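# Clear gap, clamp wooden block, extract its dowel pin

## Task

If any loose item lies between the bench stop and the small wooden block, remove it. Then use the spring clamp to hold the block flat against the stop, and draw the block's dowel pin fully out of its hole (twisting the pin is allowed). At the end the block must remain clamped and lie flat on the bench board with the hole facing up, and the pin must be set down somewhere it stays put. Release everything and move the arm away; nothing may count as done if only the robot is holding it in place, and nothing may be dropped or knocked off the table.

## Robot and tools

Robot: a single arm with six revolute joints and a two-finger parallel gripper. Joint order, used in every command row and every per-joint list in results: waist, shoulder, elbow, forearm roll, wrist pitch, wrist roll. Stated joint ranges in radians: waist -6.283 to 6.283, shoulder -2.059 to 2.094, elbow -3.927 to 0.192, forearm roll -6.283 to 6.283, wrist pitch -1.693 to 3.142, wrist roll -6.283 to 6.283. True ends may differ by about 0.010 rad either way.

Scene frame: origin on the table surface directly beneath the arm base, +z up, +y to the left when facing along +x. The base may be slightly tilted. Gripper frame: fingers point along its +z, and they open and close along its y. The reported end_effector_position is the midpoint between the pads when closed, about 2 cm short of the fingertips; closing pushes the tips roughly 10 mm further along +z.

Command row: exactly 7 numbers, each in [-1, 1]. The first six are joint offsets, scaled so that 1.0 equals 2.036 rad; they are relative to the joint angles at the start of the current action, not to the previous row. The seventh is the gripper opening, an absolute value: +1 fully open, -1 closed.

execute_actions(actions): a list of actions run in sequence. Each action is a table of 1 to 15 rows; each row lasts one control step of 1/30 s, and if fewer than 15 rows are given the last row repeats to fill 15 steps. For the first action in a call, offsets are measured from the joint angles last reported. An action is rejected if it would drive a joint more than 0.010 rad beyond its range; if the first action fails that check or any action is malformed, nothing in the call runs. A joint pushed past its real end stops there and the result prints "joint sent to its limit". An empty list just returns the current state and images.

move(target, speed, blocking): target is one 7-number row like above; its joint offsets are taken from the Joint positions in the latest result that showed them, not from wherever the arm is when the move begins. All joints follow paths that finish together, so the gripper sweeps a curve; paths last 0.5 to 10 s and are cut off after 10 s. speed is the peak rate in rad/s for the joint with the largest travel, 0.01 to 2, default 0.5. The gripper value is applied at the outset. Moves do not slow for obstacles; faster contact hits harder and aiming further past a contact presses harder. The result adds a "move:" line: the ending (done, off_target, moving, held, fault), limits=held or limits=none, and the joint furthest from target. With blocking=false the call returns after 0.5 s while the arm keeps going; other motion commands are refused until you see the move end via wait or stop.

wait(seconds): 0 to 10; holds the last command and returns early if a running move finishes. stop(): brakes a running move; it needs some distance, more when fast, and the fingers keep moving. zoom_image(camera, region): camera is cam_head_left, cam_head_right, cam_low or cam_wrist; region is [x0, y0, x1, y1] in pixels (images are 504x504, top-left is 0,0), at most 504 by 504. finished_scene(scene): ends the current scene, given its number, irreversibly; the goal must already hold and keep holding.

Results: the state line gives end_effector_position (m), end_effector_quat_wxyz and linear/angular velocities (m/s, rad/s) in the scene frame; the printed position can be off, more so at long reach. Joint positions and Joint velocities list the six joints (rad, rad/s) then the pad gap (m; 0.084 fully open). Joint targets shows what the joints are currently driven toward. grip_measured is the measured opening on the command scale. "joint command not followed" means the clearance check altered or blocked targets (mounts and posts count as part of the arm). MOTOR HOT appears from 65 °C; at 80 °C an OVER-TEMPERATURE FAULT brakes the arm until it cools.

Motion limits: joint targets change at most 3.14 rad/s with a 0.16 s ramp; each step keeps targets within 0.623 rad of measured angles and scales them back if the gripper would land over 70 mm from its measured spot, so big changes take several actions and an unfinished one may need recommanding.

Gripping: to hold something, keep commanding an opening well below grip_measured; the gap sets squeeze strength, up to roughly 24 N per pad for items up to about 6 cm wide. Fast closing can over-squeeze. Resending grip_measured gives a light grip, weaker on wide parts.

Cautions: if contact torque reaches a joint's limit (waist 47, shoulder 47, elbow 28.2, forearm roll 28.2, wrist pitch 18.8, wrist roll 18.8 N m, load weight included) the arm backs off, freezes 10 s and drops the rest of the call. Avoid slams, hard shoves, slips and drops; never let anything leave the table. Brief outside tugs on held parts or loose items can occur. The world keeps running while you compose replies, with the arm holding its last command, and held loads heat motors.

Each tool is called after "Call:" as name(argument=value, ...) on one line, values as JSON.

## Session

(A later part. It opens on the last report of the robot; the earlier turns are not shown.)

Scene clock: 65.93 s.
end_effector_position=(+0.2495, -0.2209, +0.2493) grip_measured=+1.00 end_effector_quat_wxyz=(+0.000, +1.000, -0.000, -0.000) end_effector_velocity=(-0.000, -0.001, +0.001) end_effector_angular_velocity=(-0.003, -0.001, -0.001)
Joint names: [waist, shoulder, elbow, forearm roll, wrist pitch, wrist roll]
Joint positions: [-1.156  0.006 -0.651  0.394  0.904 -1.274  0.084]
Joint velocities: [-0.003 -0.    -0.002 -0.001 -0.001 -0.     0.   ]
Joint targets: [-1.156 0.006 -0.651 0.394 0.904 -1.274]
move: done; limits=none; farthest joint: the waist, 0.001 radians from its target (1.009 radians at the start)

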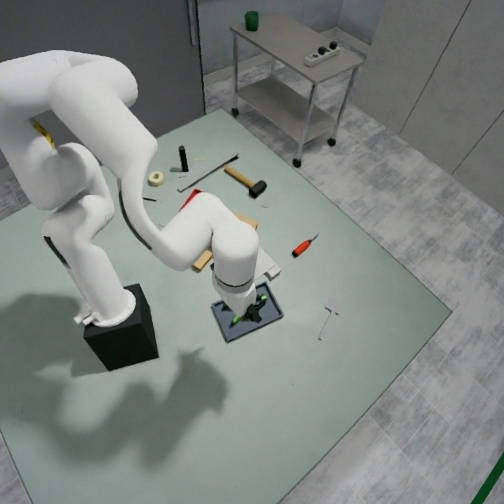

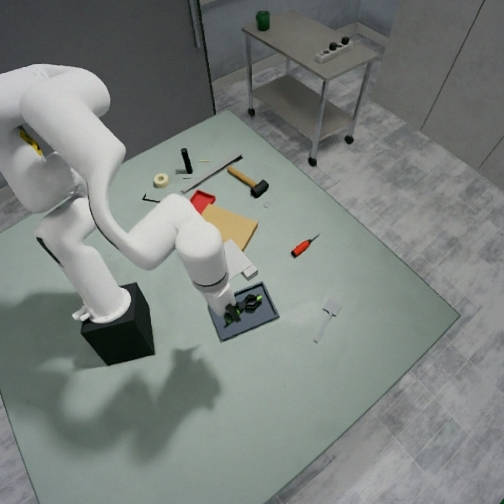

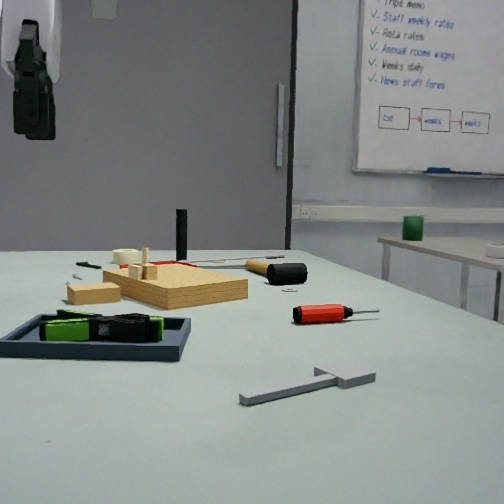

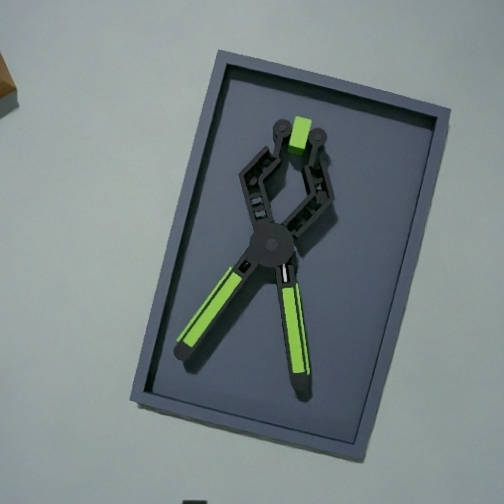

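Call:
move(target=[0.1792,0.2018,0.0322,0.2849,-0.226,-0.0203,0.62], speed=0.6)

Call:
move(target=[0.0275,0.059,-0.0293,0.0832,-0.0168,-0.061,0.62], speed=0.2)

Call:
zoom_image(camera="cam_low", region=[0, 230, 200, 380])

Scene clock: 71.57 s.
end_effector_position=(+0.2693, -0.1846, +0.0749) grip_measured=+0.61 end_effector_quat_wxyz=(+0.001, +0.992, -0.125, +0.000) end_effector_velocity=(-0.000, +0.001, -0.001) end_effector_angular_velocity=(-0.000, +0.003, +0.000)
Joint names: [waist, shoulder, elbow, forearm roll, wrist pitch, wrist roll]
Joint positions: [-0.791  0.416 -0.586  0.974  0.444 -1.315  0.07 ]
Joint velocities: [ 0.005  0.002  0.001  0.003 -0.003  0.    -0.   ]
Joint targets: [-0.791 0.416 -0.586 0.974 0.444 -1.315]
move: done; limits=none; farthest joint: the shoulder, 0.001 radians from its target (0.411 radians at the start)

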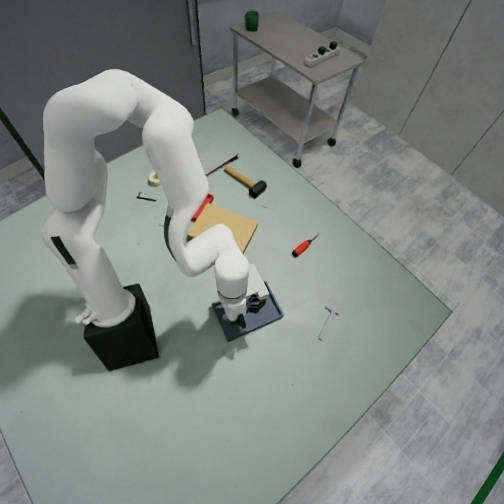

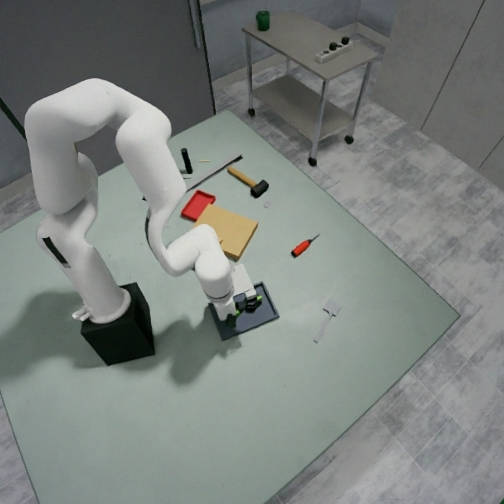

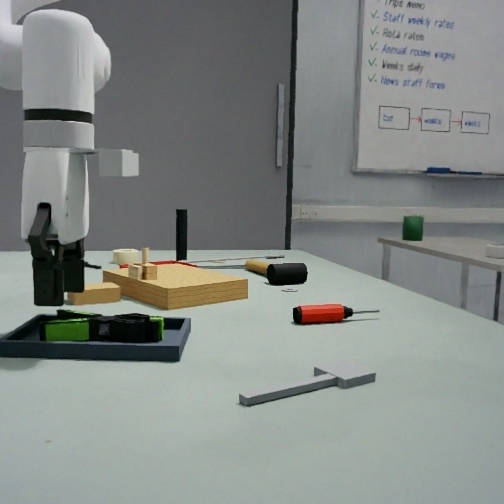

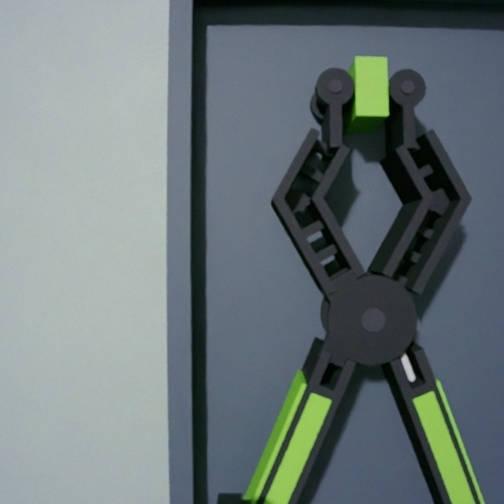

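Scene clock: 72.93 s.
end_effector_position=(+0.2717, -0.1844, +0.0422) grip_measured=+0.62 end_effector_quat_wxyz=(-0.001, +0.992, -0.125, +0.001) end_effector_velocity=(+0.002, -0.001, +0.001) end_effector_angular_velocity=(-0.003, -0.004, +0.003)
Joint names: [waist, shoulder, elbow, forearm roll, wrist pitch, wrist roll]
Joint positions: [-0.735  0.536 -0.645  1.143  0.41  -1.439  0.07 ]
Joint velocities: [-0.001 -0.003 -0.001  0.001 -0.001 -0.003  0.   ]
Joint targets: [-0.735 0.536 -0.646 1.143 0.410 -1.439]
move: done; limits=none; farthest joint: the forearm roll, 0.001 radians from its target (0.170 radians at the start)

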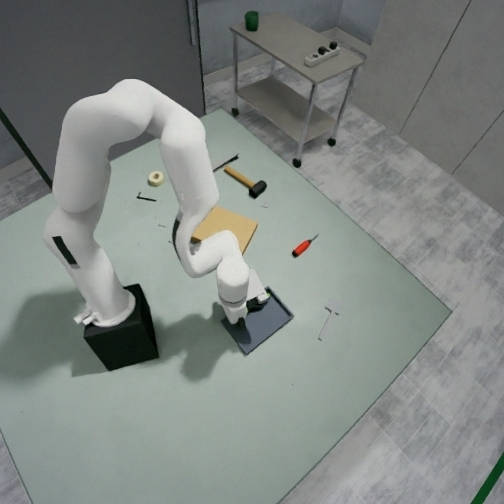

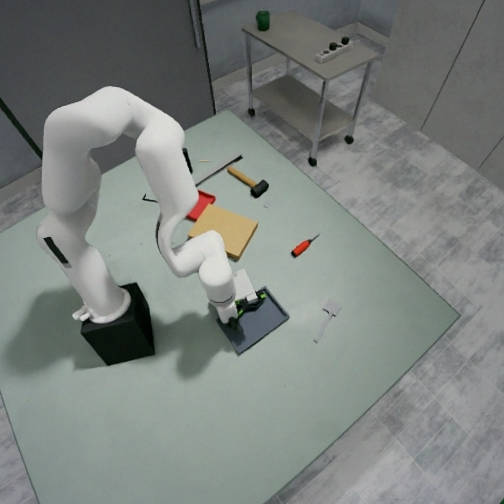

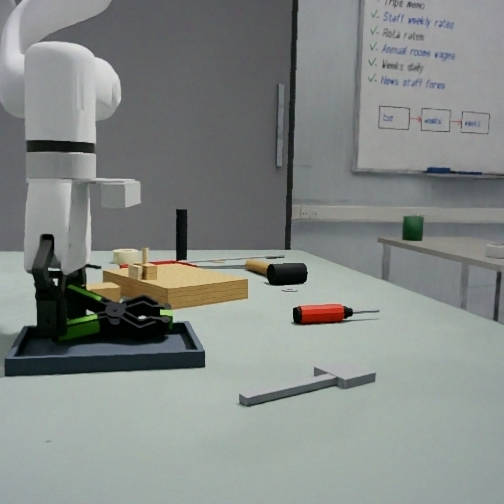

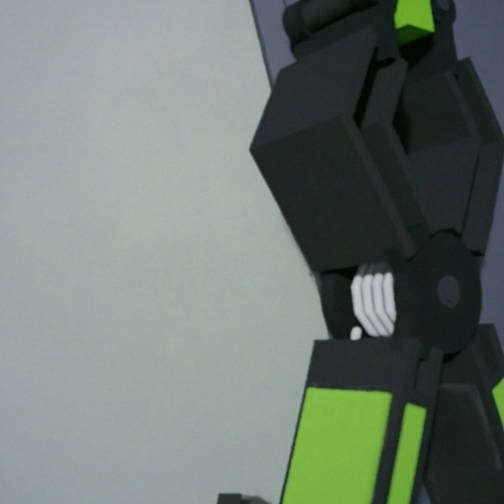

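Region (0, 230, 200, 380) of cam_low's 504x504 image, scaled by 2.520, with more detail than that image has; it fills the top 378 rows of this view, and the rest is white.

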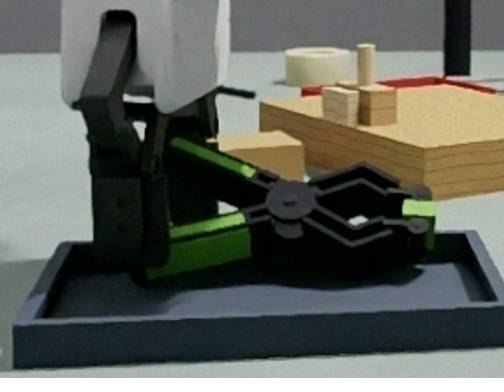

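Call:
move(target=[0,0,0,0,0,0,1])

Call:
move(target=[-0.2068,-0.2603,-0.0029,-0.3679,0.2426,0.081,1], speed=0.5)

Scene clock: 74.00 s.
end_effector_position=(+0.2717, -0.1844, +0.0422) grip_measured=+1.00 end_effector_quat_wxyz=(-0.001, +0.992, -0.125, +0.001) end_effector_velocity=(-0.000, +0.000, -0.000) end_effector_angular_velocity=(+0.001, +0.001, +0.001)
Joint names: [waist, shoulder, elbow, forearm roll, wrist pitch, wrist roll]
Joint positions: [-0.735  0.536 -0.645  1.143  0.41  -1.439  0.084]
Joint velocities: [-0.     0.     0.    -0.001  0.001 -0.001 -0.   ]
Joint targets: [-0.735 0.536 -0.645 1.143 0.410 -1.439]
move: done; limits=none; farthest joint: the waist, 0.000 radians from its target (0.000 radians at the start)

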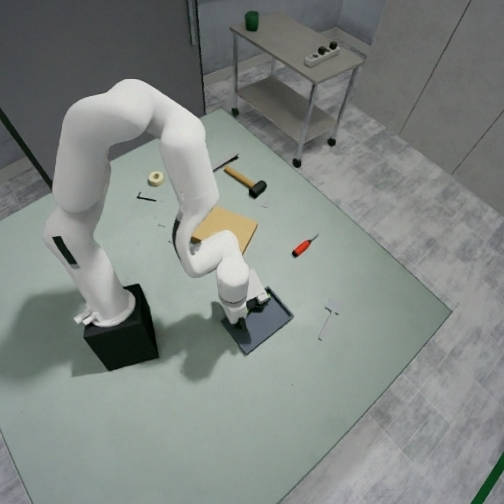

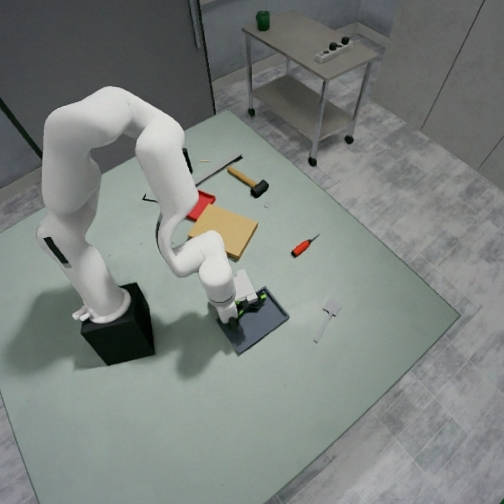

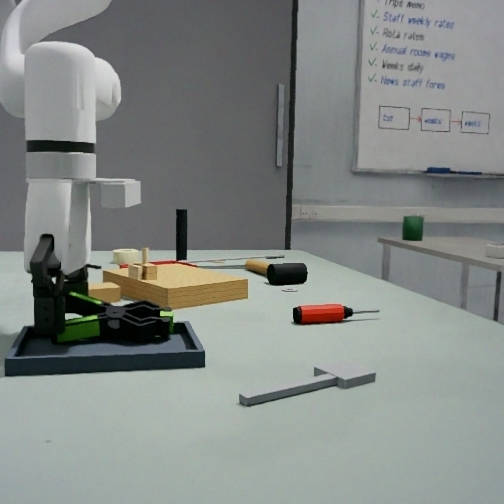

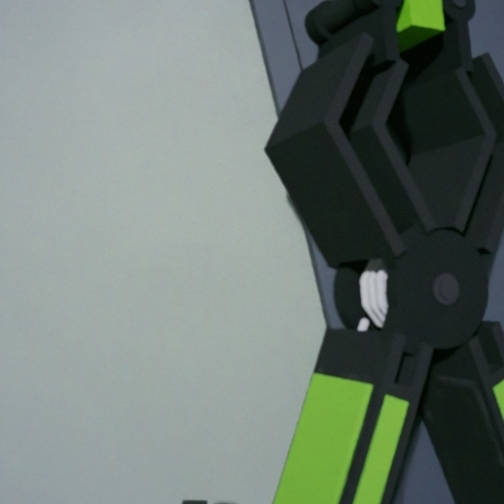

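Scene clock: 76.13 s.
end_effector_position=(+0.2492, -0.2209, +0.2488) grip_measured=+1.00 end_effector_quat_wxyz=(-0.000, +1.000, -0.000, -0.000) end_effector_velocity=(-0.001, -0.000, +0.001) end_effector_angular_velocity=(-0.001, -0.000, -0.001)
Joint names: [waist, shoulder, elbow, forearm roll, wrist pitch, wrist roll]
Joint positions: [-1.156  0.007 -0.651  0.394  0.903 -1.274  0.084]
Joint velocities: [-0.003 -0.002 -0.    -0.002  0.001  0.     0.   ]
Joint targets: [-1.156 0.007 -0.651 0.394 0.903 -1.274]
move: done; limits=none; farthest joint: the shoulder, 0.001 radians from its target (0.530 radians at the start)

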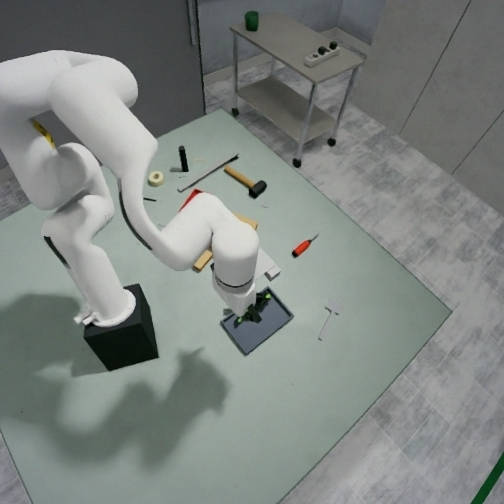

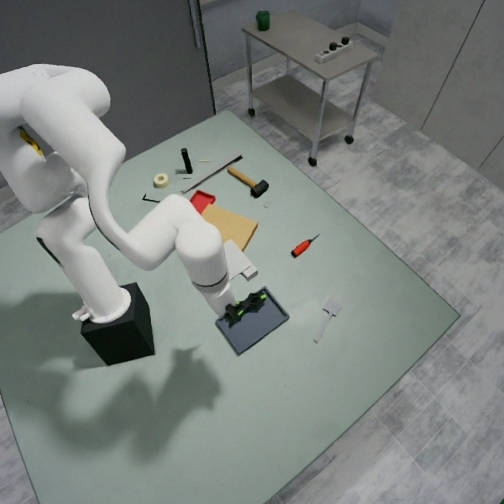

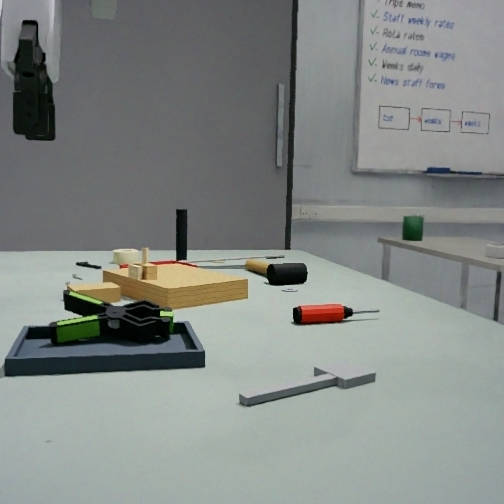

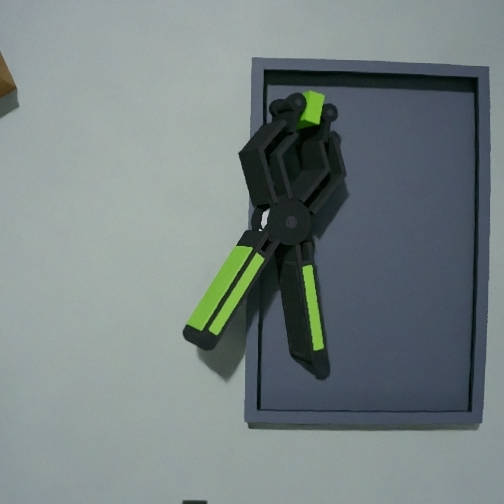

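Call:
move(target=[0.0167,0.3314,-0.1477,0.1732,0.0435,-0.0619,1], speed=0.6)

Call:
zoom_image(camera="cam_low", region=[0, 230, 200, 380])

Scene clock: 81.53 s.
end_effector_position=(+0.2700, -0.2188, +0.0836) grip_measured=+1.00 end_effector_quat_wxyz=(-0.215, +0.970, -0.107, +0.024) end_effector_velocity=(-0.000, +0.000, -0.001) end_effector_angular_velocity=(+0.001, +0.000, -0.001)
Joint names: [waist, shoulder, elbow, forearm roll, wrist pitch, wrist roll]
Joint positions: [-1.122  0.681 -0.952  0.747  0.992 -1.4    0.084]
Joint velocities: [ 0.     0.003 -0.     0.001 -0.001 -0.001  0.   ]
Joint targets: [-1.122 0.682 -0.952 0.747 0.992 -1.400]
move: done; limits=none; farthest joint: the shoulder, 0.001 radians from its target (0.675 radians at the start)

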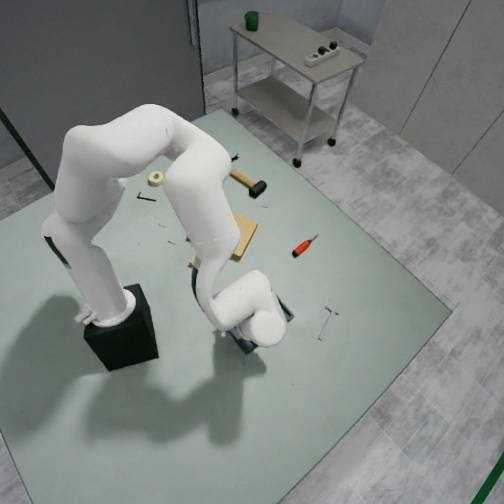

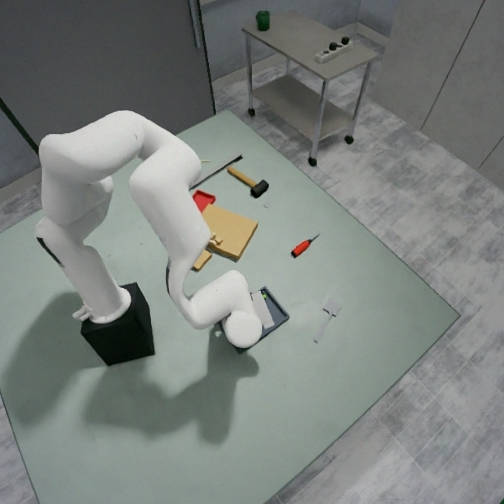

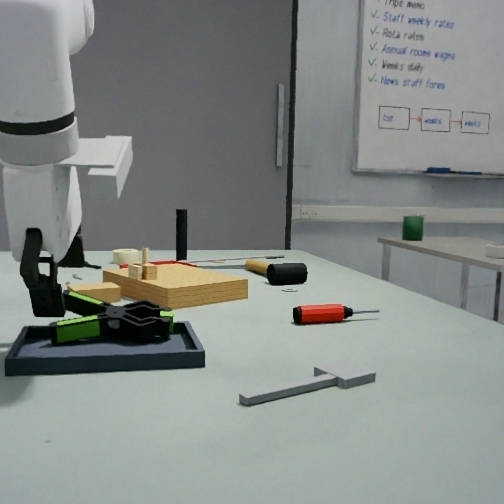

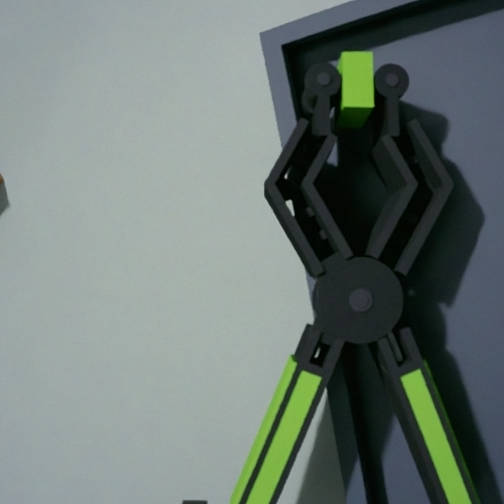

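Region (0, 230, 200, 380) of cam_low's 504x504 image, scaled by 2.520, with more detail than that image has; it fills the top 378 rows of this view, and the rest is white.

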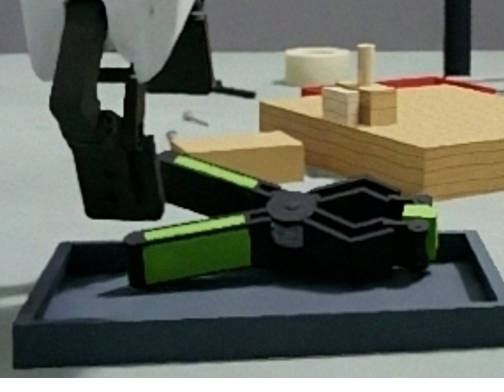

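Call:
move(target=[0.0501,0.0273,0.0128,0.0614,-0.0354,-0.0307,1], speed=0.12)

Call:
zoom_image(camera="cam_low", region=[0, 230, 200, 380])

Scene clock: 84.13 s.
end_effector_position=(+0.2814, -0.1932, +0.0450) grip_measured=+1.00 end_effector_quat_wxyz=(-0.215, +0.971, -0.101, +0.023) end_effector_velocity=(-0.000, +0.001, -0.001) end_effector_angular_velocity=(+0.002, +0.001, +0.000)
Joint names: [waist, shoulder, elbow, forearm roll, wrist pitch, wrist roll]
Joint positions: [-1.02   0.736 -0.926  0.871  0.92  -1.463  0.084]
Joint velocities: [ 0.003  0.002  0.002  0.002 -0.001 -0.001  0.   ]
Joint targets: [-1.020 0.737 -0.926 0.871 0.920 -1.463]
move: done; limits=none; farthest joint: the forearm roll, 0.001 radians from its target (0.125 radians at the start)

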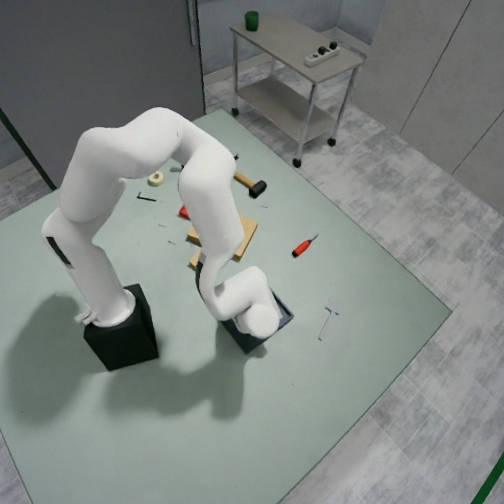

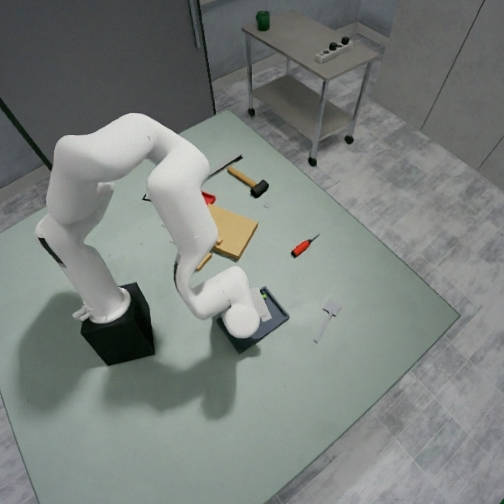

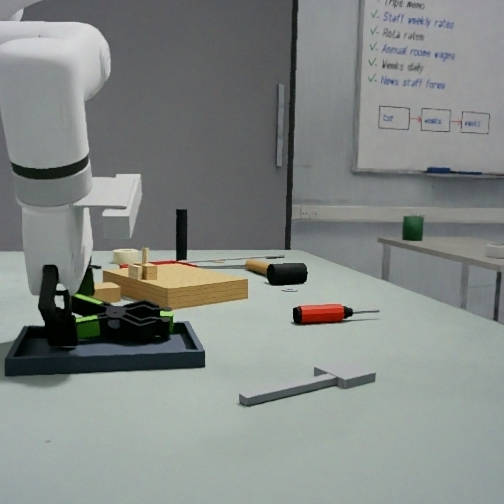

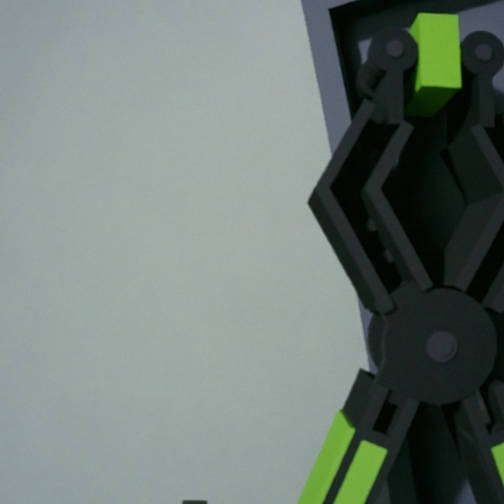

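Region (0, 230, 200, 380) of cam_low's 504x504 image, scaled by 2.520, with more detail than that image has; it fills the top 378 rows of this view, and the rest is white.

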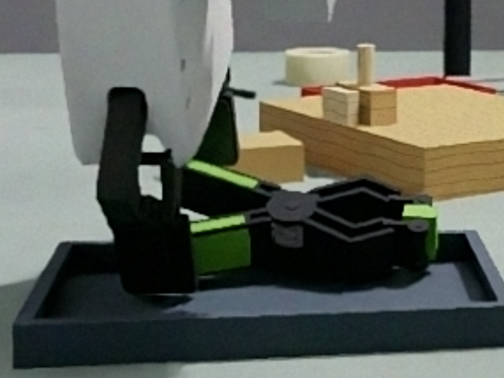

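Call:
execute_actions(actions=[[[0,0,0,0,0,0,0.8],[0,0,0,0,0,0,0.7],[0,0,0,0,0,0,0.65],[0,0,0,0,0,0,0.6],[0,0,0,0,0,0,0.55],[0,0,0,0,0,0,0.5],[0,0,0,0,0,0,0.45],[0,0,0,0,0,0,0.4],[0,0,0,0,0,0,0.35],[0,0,0,0,0,0,0.3],[0,0,0,0,0,0,0.25],[0,0,0,0,0,0,0.2],[0,0,0,0,0,0,0.15],[0,0,0,0,0,0,0.1],[0,0,0,0,0,0,0.05]],[[0,0,0,0,0,0,0],[0,0,0,0,0,0,-0.05],[0,0,0,0,0,0,-0.1],[0,0,0,0,0,0,-0.15],[0,0,0,0,0,0,-0.2],[0,0,0,0,0,0,-0.25],[0,0,0,0,0,0,-0.3],[0,0,0,0,0,0,-0.35],[0,0,0,0,0,0,-0.4],[0,0,0,0,0,0,-0.45],[0,0,0,0,0,0,-0.5],[0,0,0,0,0,0,-0.6],[0,0,0,0,0,0,-0.7],[0,0,0,0,0,0,-0.8],[0,0,0,0,0,0,-1]],[[0,0,0,0,0,0,-1]]])

Scene clock: 86.60 s.
end_effector_position=(+0.2818, -0.1935, +0.0454) grip_measured=-0.37 end_effector_quat_wxyz=(-0.215, +0.971, -0.101, +0.024) end_effector_velocity=(+0.000, +0.000, +0.000) end_effector_angular_velocity=(+0.000, +0.000, +0.000)
Joint names: [waist, shoulder, elbow, forearm roll, wrist pitch, wrist roll]
Joint positions: [-1.02   0.736 -0.926  0.871  0.92  -1.462  0.028]
Joint velocities: [ 0. -0.  0.  0.  0.  0. -0.]
Joint targets: [-1.020 0.736 -0.926 0.871 0.920 -1.462]

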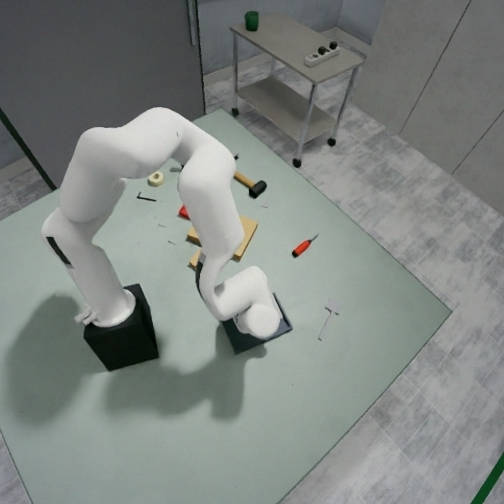

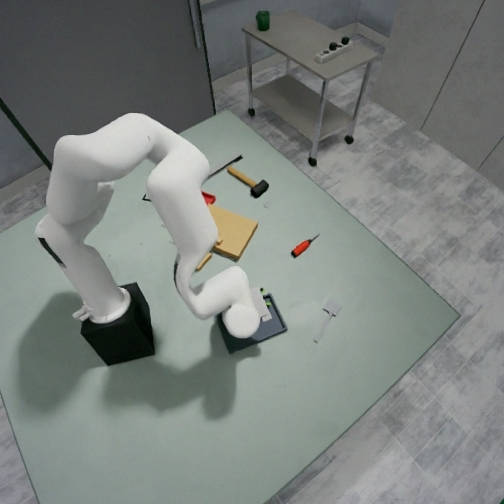

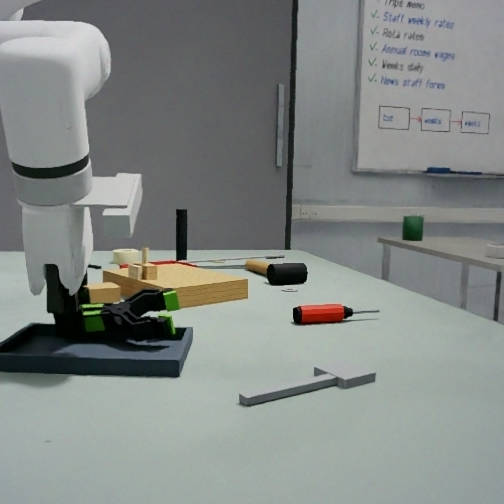

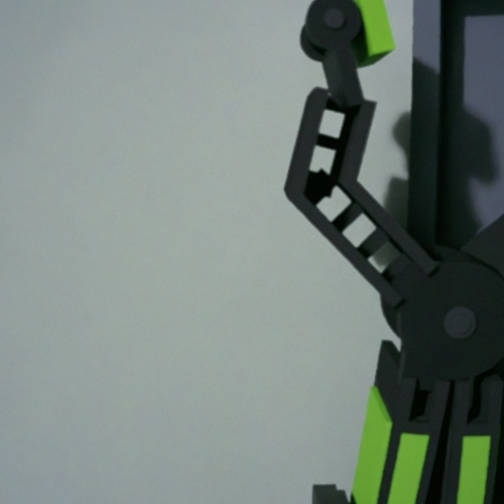

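Call:
move(target=[0.02,-0.33,0.16,-0.133,-0.08,0.2,-1], speed=0.5)

Call:
move(target=[0.545,-0.189,0.1368,0.052,-0.141,0.91,-1], speed=0.8)

Scene clock: 92.07 s.
end_effector_position=(+0.2968, -0.1891, +0.2012) grip_measured=-0.50 end_effector_quat_wxyz=(-0.011, +0.993, -0.117, +0.032) end_effector_velocity=(-0.000, -0.000, +0.001) end_effector_angular_velocity=(-0.002, -0.000, +0.001)
Joint names: [waist, shoulder, elbow, forearm roll, wrist pitch, wrist roll]
Joint positions: [-0.98   0.064 -0.601  0.601  0.757 -1.055  0.022]
Joint velocities: [-0.001 -0.002  0.001 -0.002 -0.     0.     0.   ]
Joint targets: [-0.980 0.064 -0.601 0.601 0.757 -1.055]
move: done; limits=none; farthest joint: the waist, 0.001 radians from its target (0.041 radians at the start)

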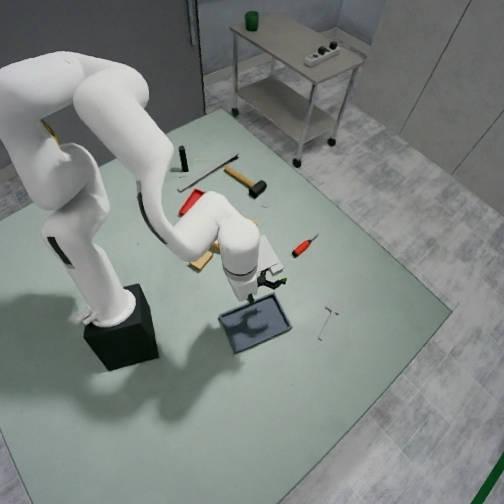

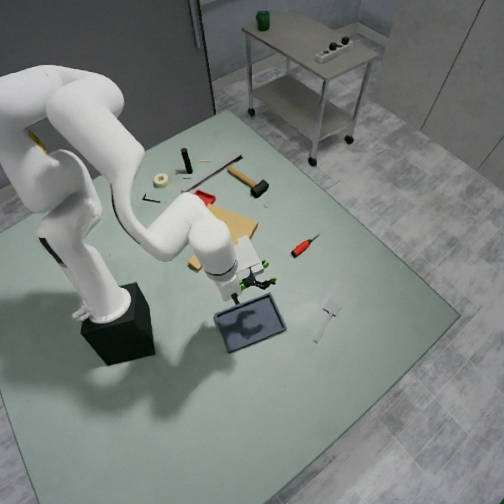

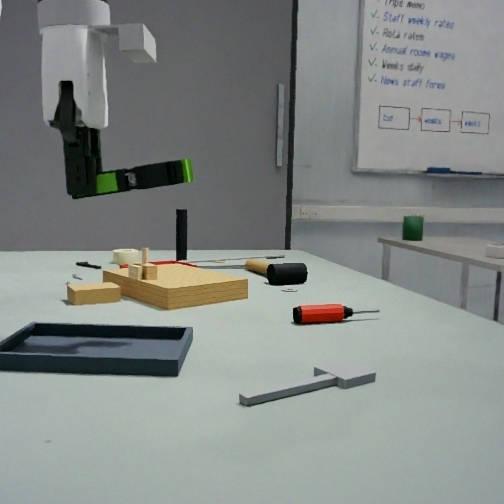

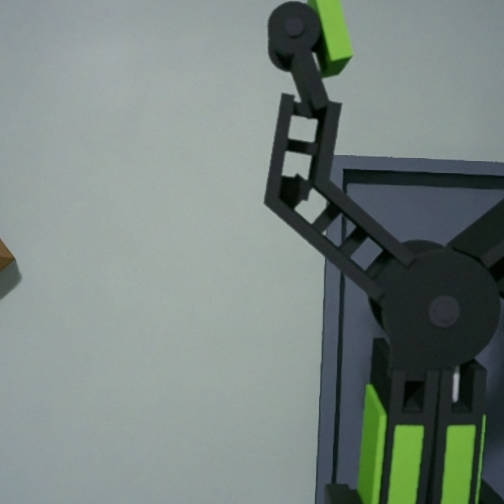

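Scene clock: 95.10 s.
end_effector_position=(+0.3382, +0.1498, +0.1327) grip_measured=-0.50 end_effector_quat_wxyz=(-0.015, +0.851, -0.525, +0.005) end_effector_velocity=(-0.000, +0.001, +0.000) end_effector_angular_velocity=(+0.001, -0.000, -0.002)
Joint names: [waist, shoulder, elbow, forearm roll, wrist pitch, wrist roll]
Joint positions: [ 0.129 -0.32  -0.322  0.707  0.47   0.797  0.022]
Joint velocities: [ 0.002 -0.001  0.001  0.001 -0.001  0.003 -0.   ]
Joint targets: [0.130 -0.320 -0.322 0.707 0.470 0.797]
move: done; limits=none; farthest joint: the shoulder, 0.001 radians from its target (0.385 radians at the start)

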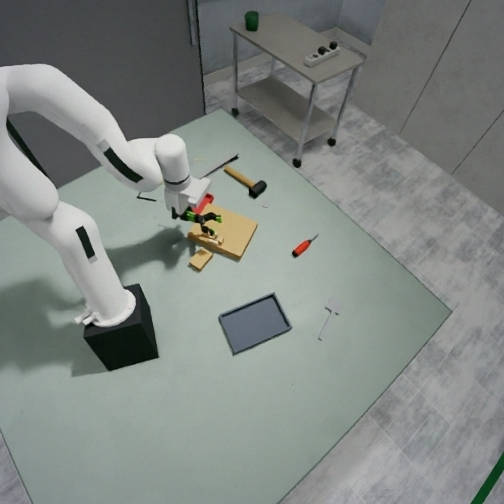

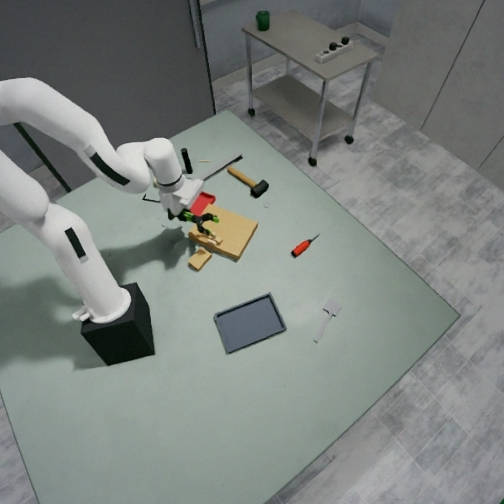

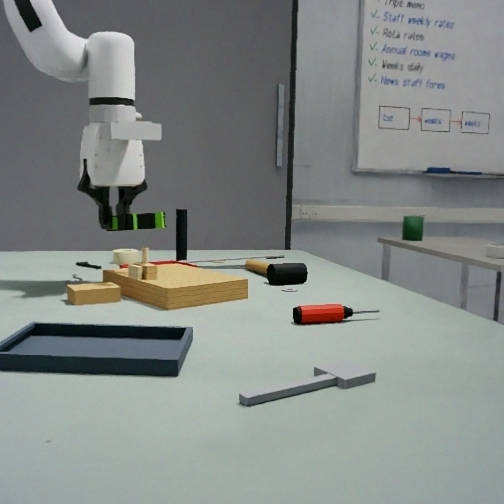

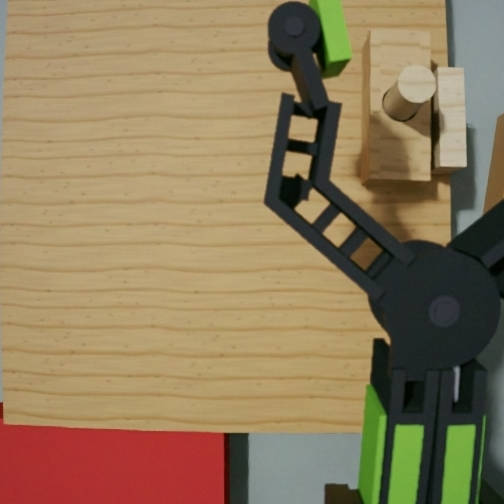

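Call:
move(target=[-0.0089,0.0736,-0.0193,0.1123,0.0116,-0.1233,-1], speed=0.25)

Call:
zoom_image(camera="cam_low", region=[60, 190, 220, 310])

Scene clock: 98.87 s.
end_effector_position=(+0.3261, +0.1418, +0.0998) grip_measured=-0.50 end_effector_quat_wxyz=(-0.027, +0.849, -0.527, -0.042) end_effector_velocity=(-0.001, +0.000, -0.001) end_effector_angular_velocity=(+0.001, +0.003, +0.001)
Joint names: [waist, shoulder, elbow, forearm roll, wrist pitch, wrist roll]
Joint positions: [ 0.111 -0.171 -0.362  0.935  0.494  0.546  0.022]
Joint velocities: [ 0.002  0.002  0.     0.002  0.001 -0.002  0.   ]
Joint targets: [0.111 -0.170 -0.362 0.935 0.494 0.546]
move: done; limits=none; farthest joint: the forearm roll, 0.001 radians from its target (0.229 radians at the start)

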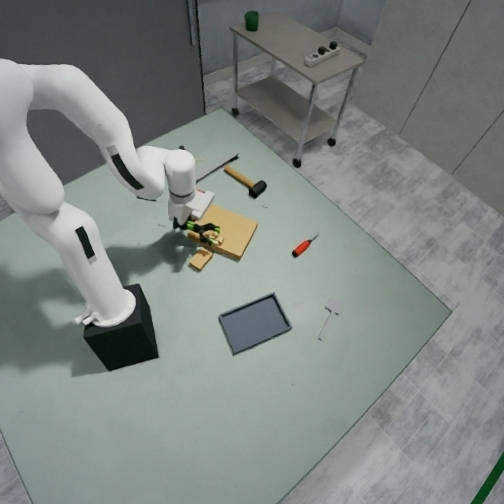

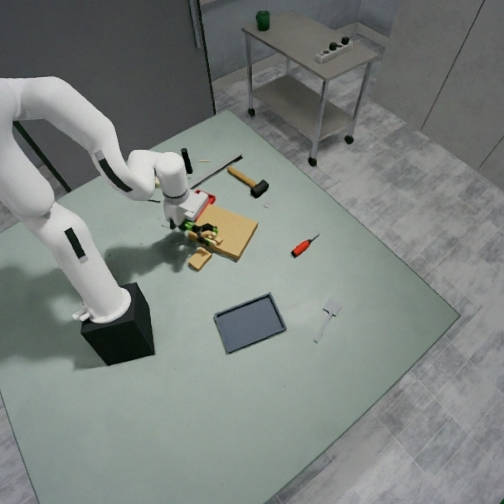

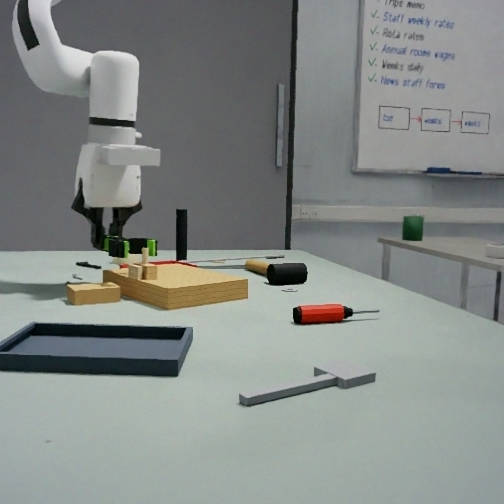

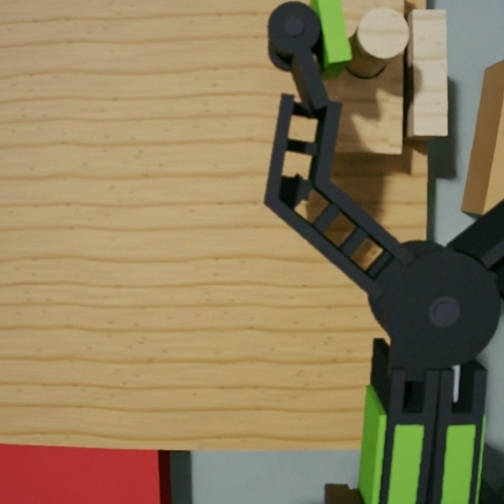

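Region (60, 190, 220, 310) of cam_low's 504x504 image, scaled by 3.150, with more detail than that image has; it fills the top 378 rows of this view, and the rest is white.

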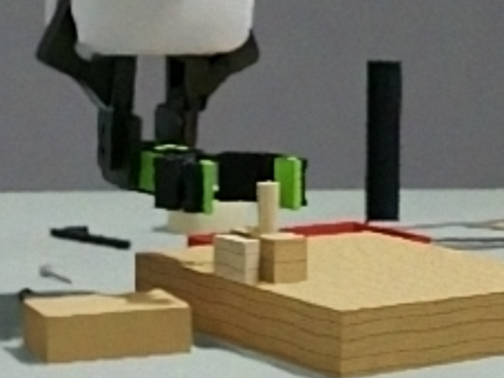

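Call:
move(target=[0.002,0.0089,-0.0136,-0.007,0.0028,0.008,-1], speed=0.08)

Call:
move(target=[0.0187,0.0464,-0.016,0.0611,-0.0229,-0.0495,-1], speed=0.12)

Call:
zoom_image(camera="cam_low", region=[60, 190, 220, 310])

Scene clock: 100.97 s.
end_effector_position=(+0.3336, +0.1466, +0.0998) grip_measured=-0.50 end_effector_quat_wxyz=(-0.026, +0.850, -0.525, -0.043) end_effector_velocity=(+0.001, +0.000, +0.001) end_effector_angular_velocity=(+0.000, -0.002, +0.000)
Joint names: [waist, shoulder, elbow, forearm roll, wrist pitch, wrist roll]
Joint positions: [ 0.115 -0.153 -0.389  0.921  0.5    0.562  0.022]
Joint velocities: [-0.001 -0.    -0.003 -0.002  0.001  0.001  0.   ]
Joint targets: [0.115 -0.153 -0.389 0.921 0.500 0.562]
move: done; limits=none; farthest joint: the elbow, 0.001 radians from its target (0.028 radians at the start)

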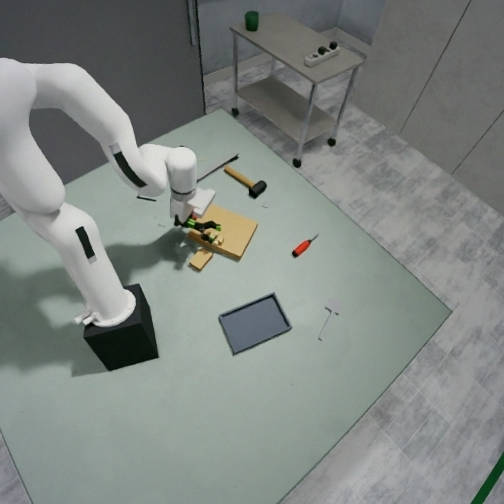

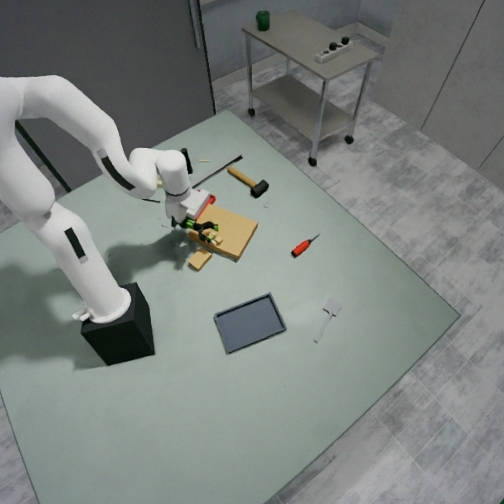

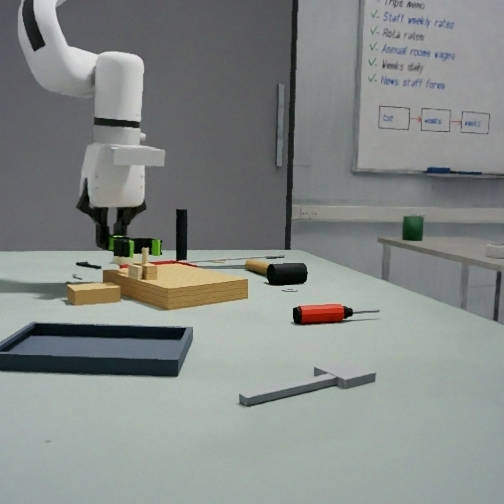

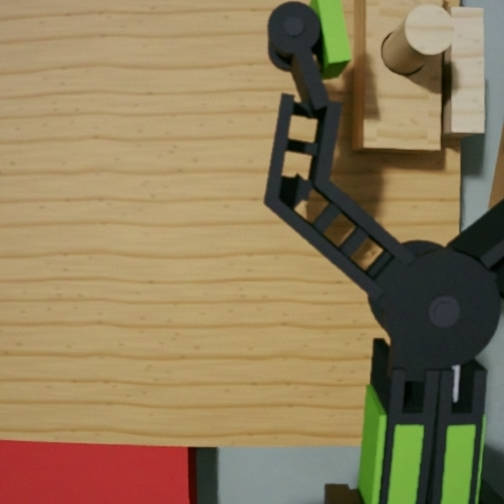

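Scene clock: 102.43 s.
end_effector_position=(+0.3344, +0.1479, +0.0784) grip_measured=-0.50 end_effector_quat_wxyz=(-0.029, +0.850, -0.525, -0.045) end_effector_velocity=(+0.001, -0.001, -0.000) end_effector_angular_velocity=(-0.001, -0.001, -0.002)
Joint names: [waist, shoulder, elbow, forearm roll, wrist pitch, wrist roll]
Joint positions: [ 0.153 -0.058 -0.421  1.045  0.453  0.462  0.022]
Joint velocities: [-0.     0.003 -0.002  0.003 -0.002 -0.002  0.   ]
Joint targets: [0.153 -0.058 -0.422 1.045 0.453 0.461]
move: done; limits=none; farthest joint: the forearm roll, 0.001 radians from its target (0.125 radians at the start)

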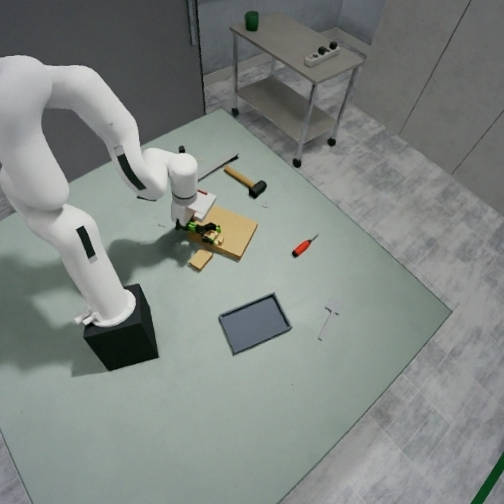

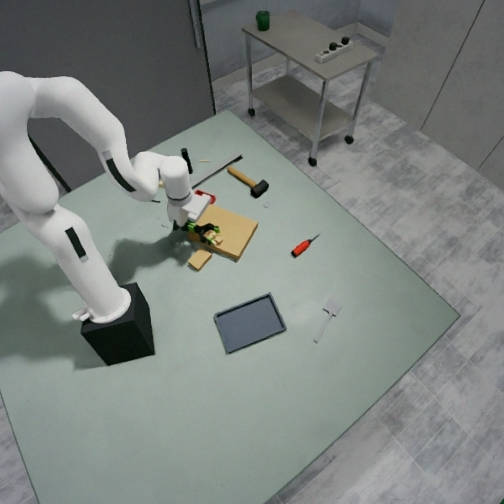

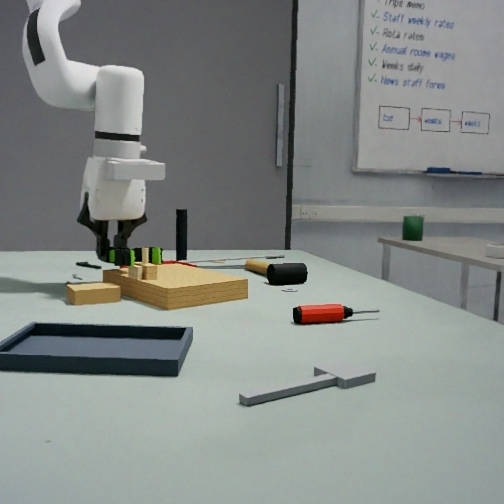

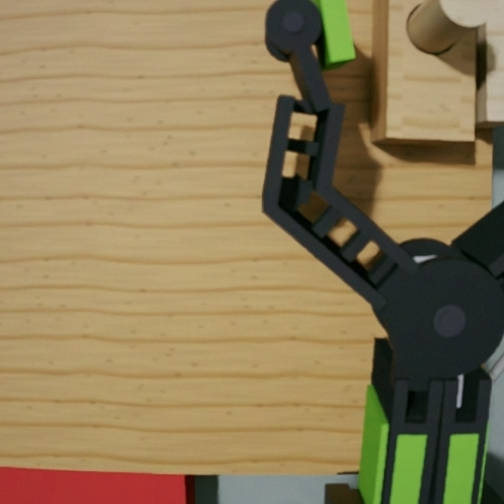

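Region (60, 190, 220, 310) of cam_low's 504x504 image, scaled by 3.150, with more detail than that image has; it fills the top 378 rows of this view, and the rest is white.

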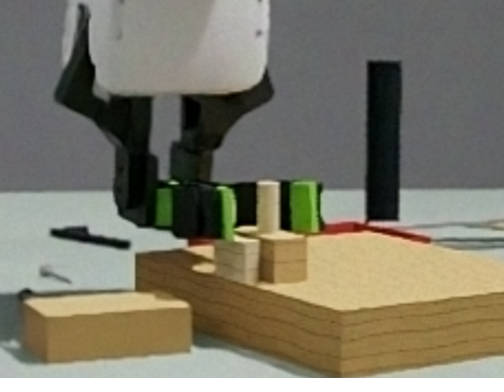

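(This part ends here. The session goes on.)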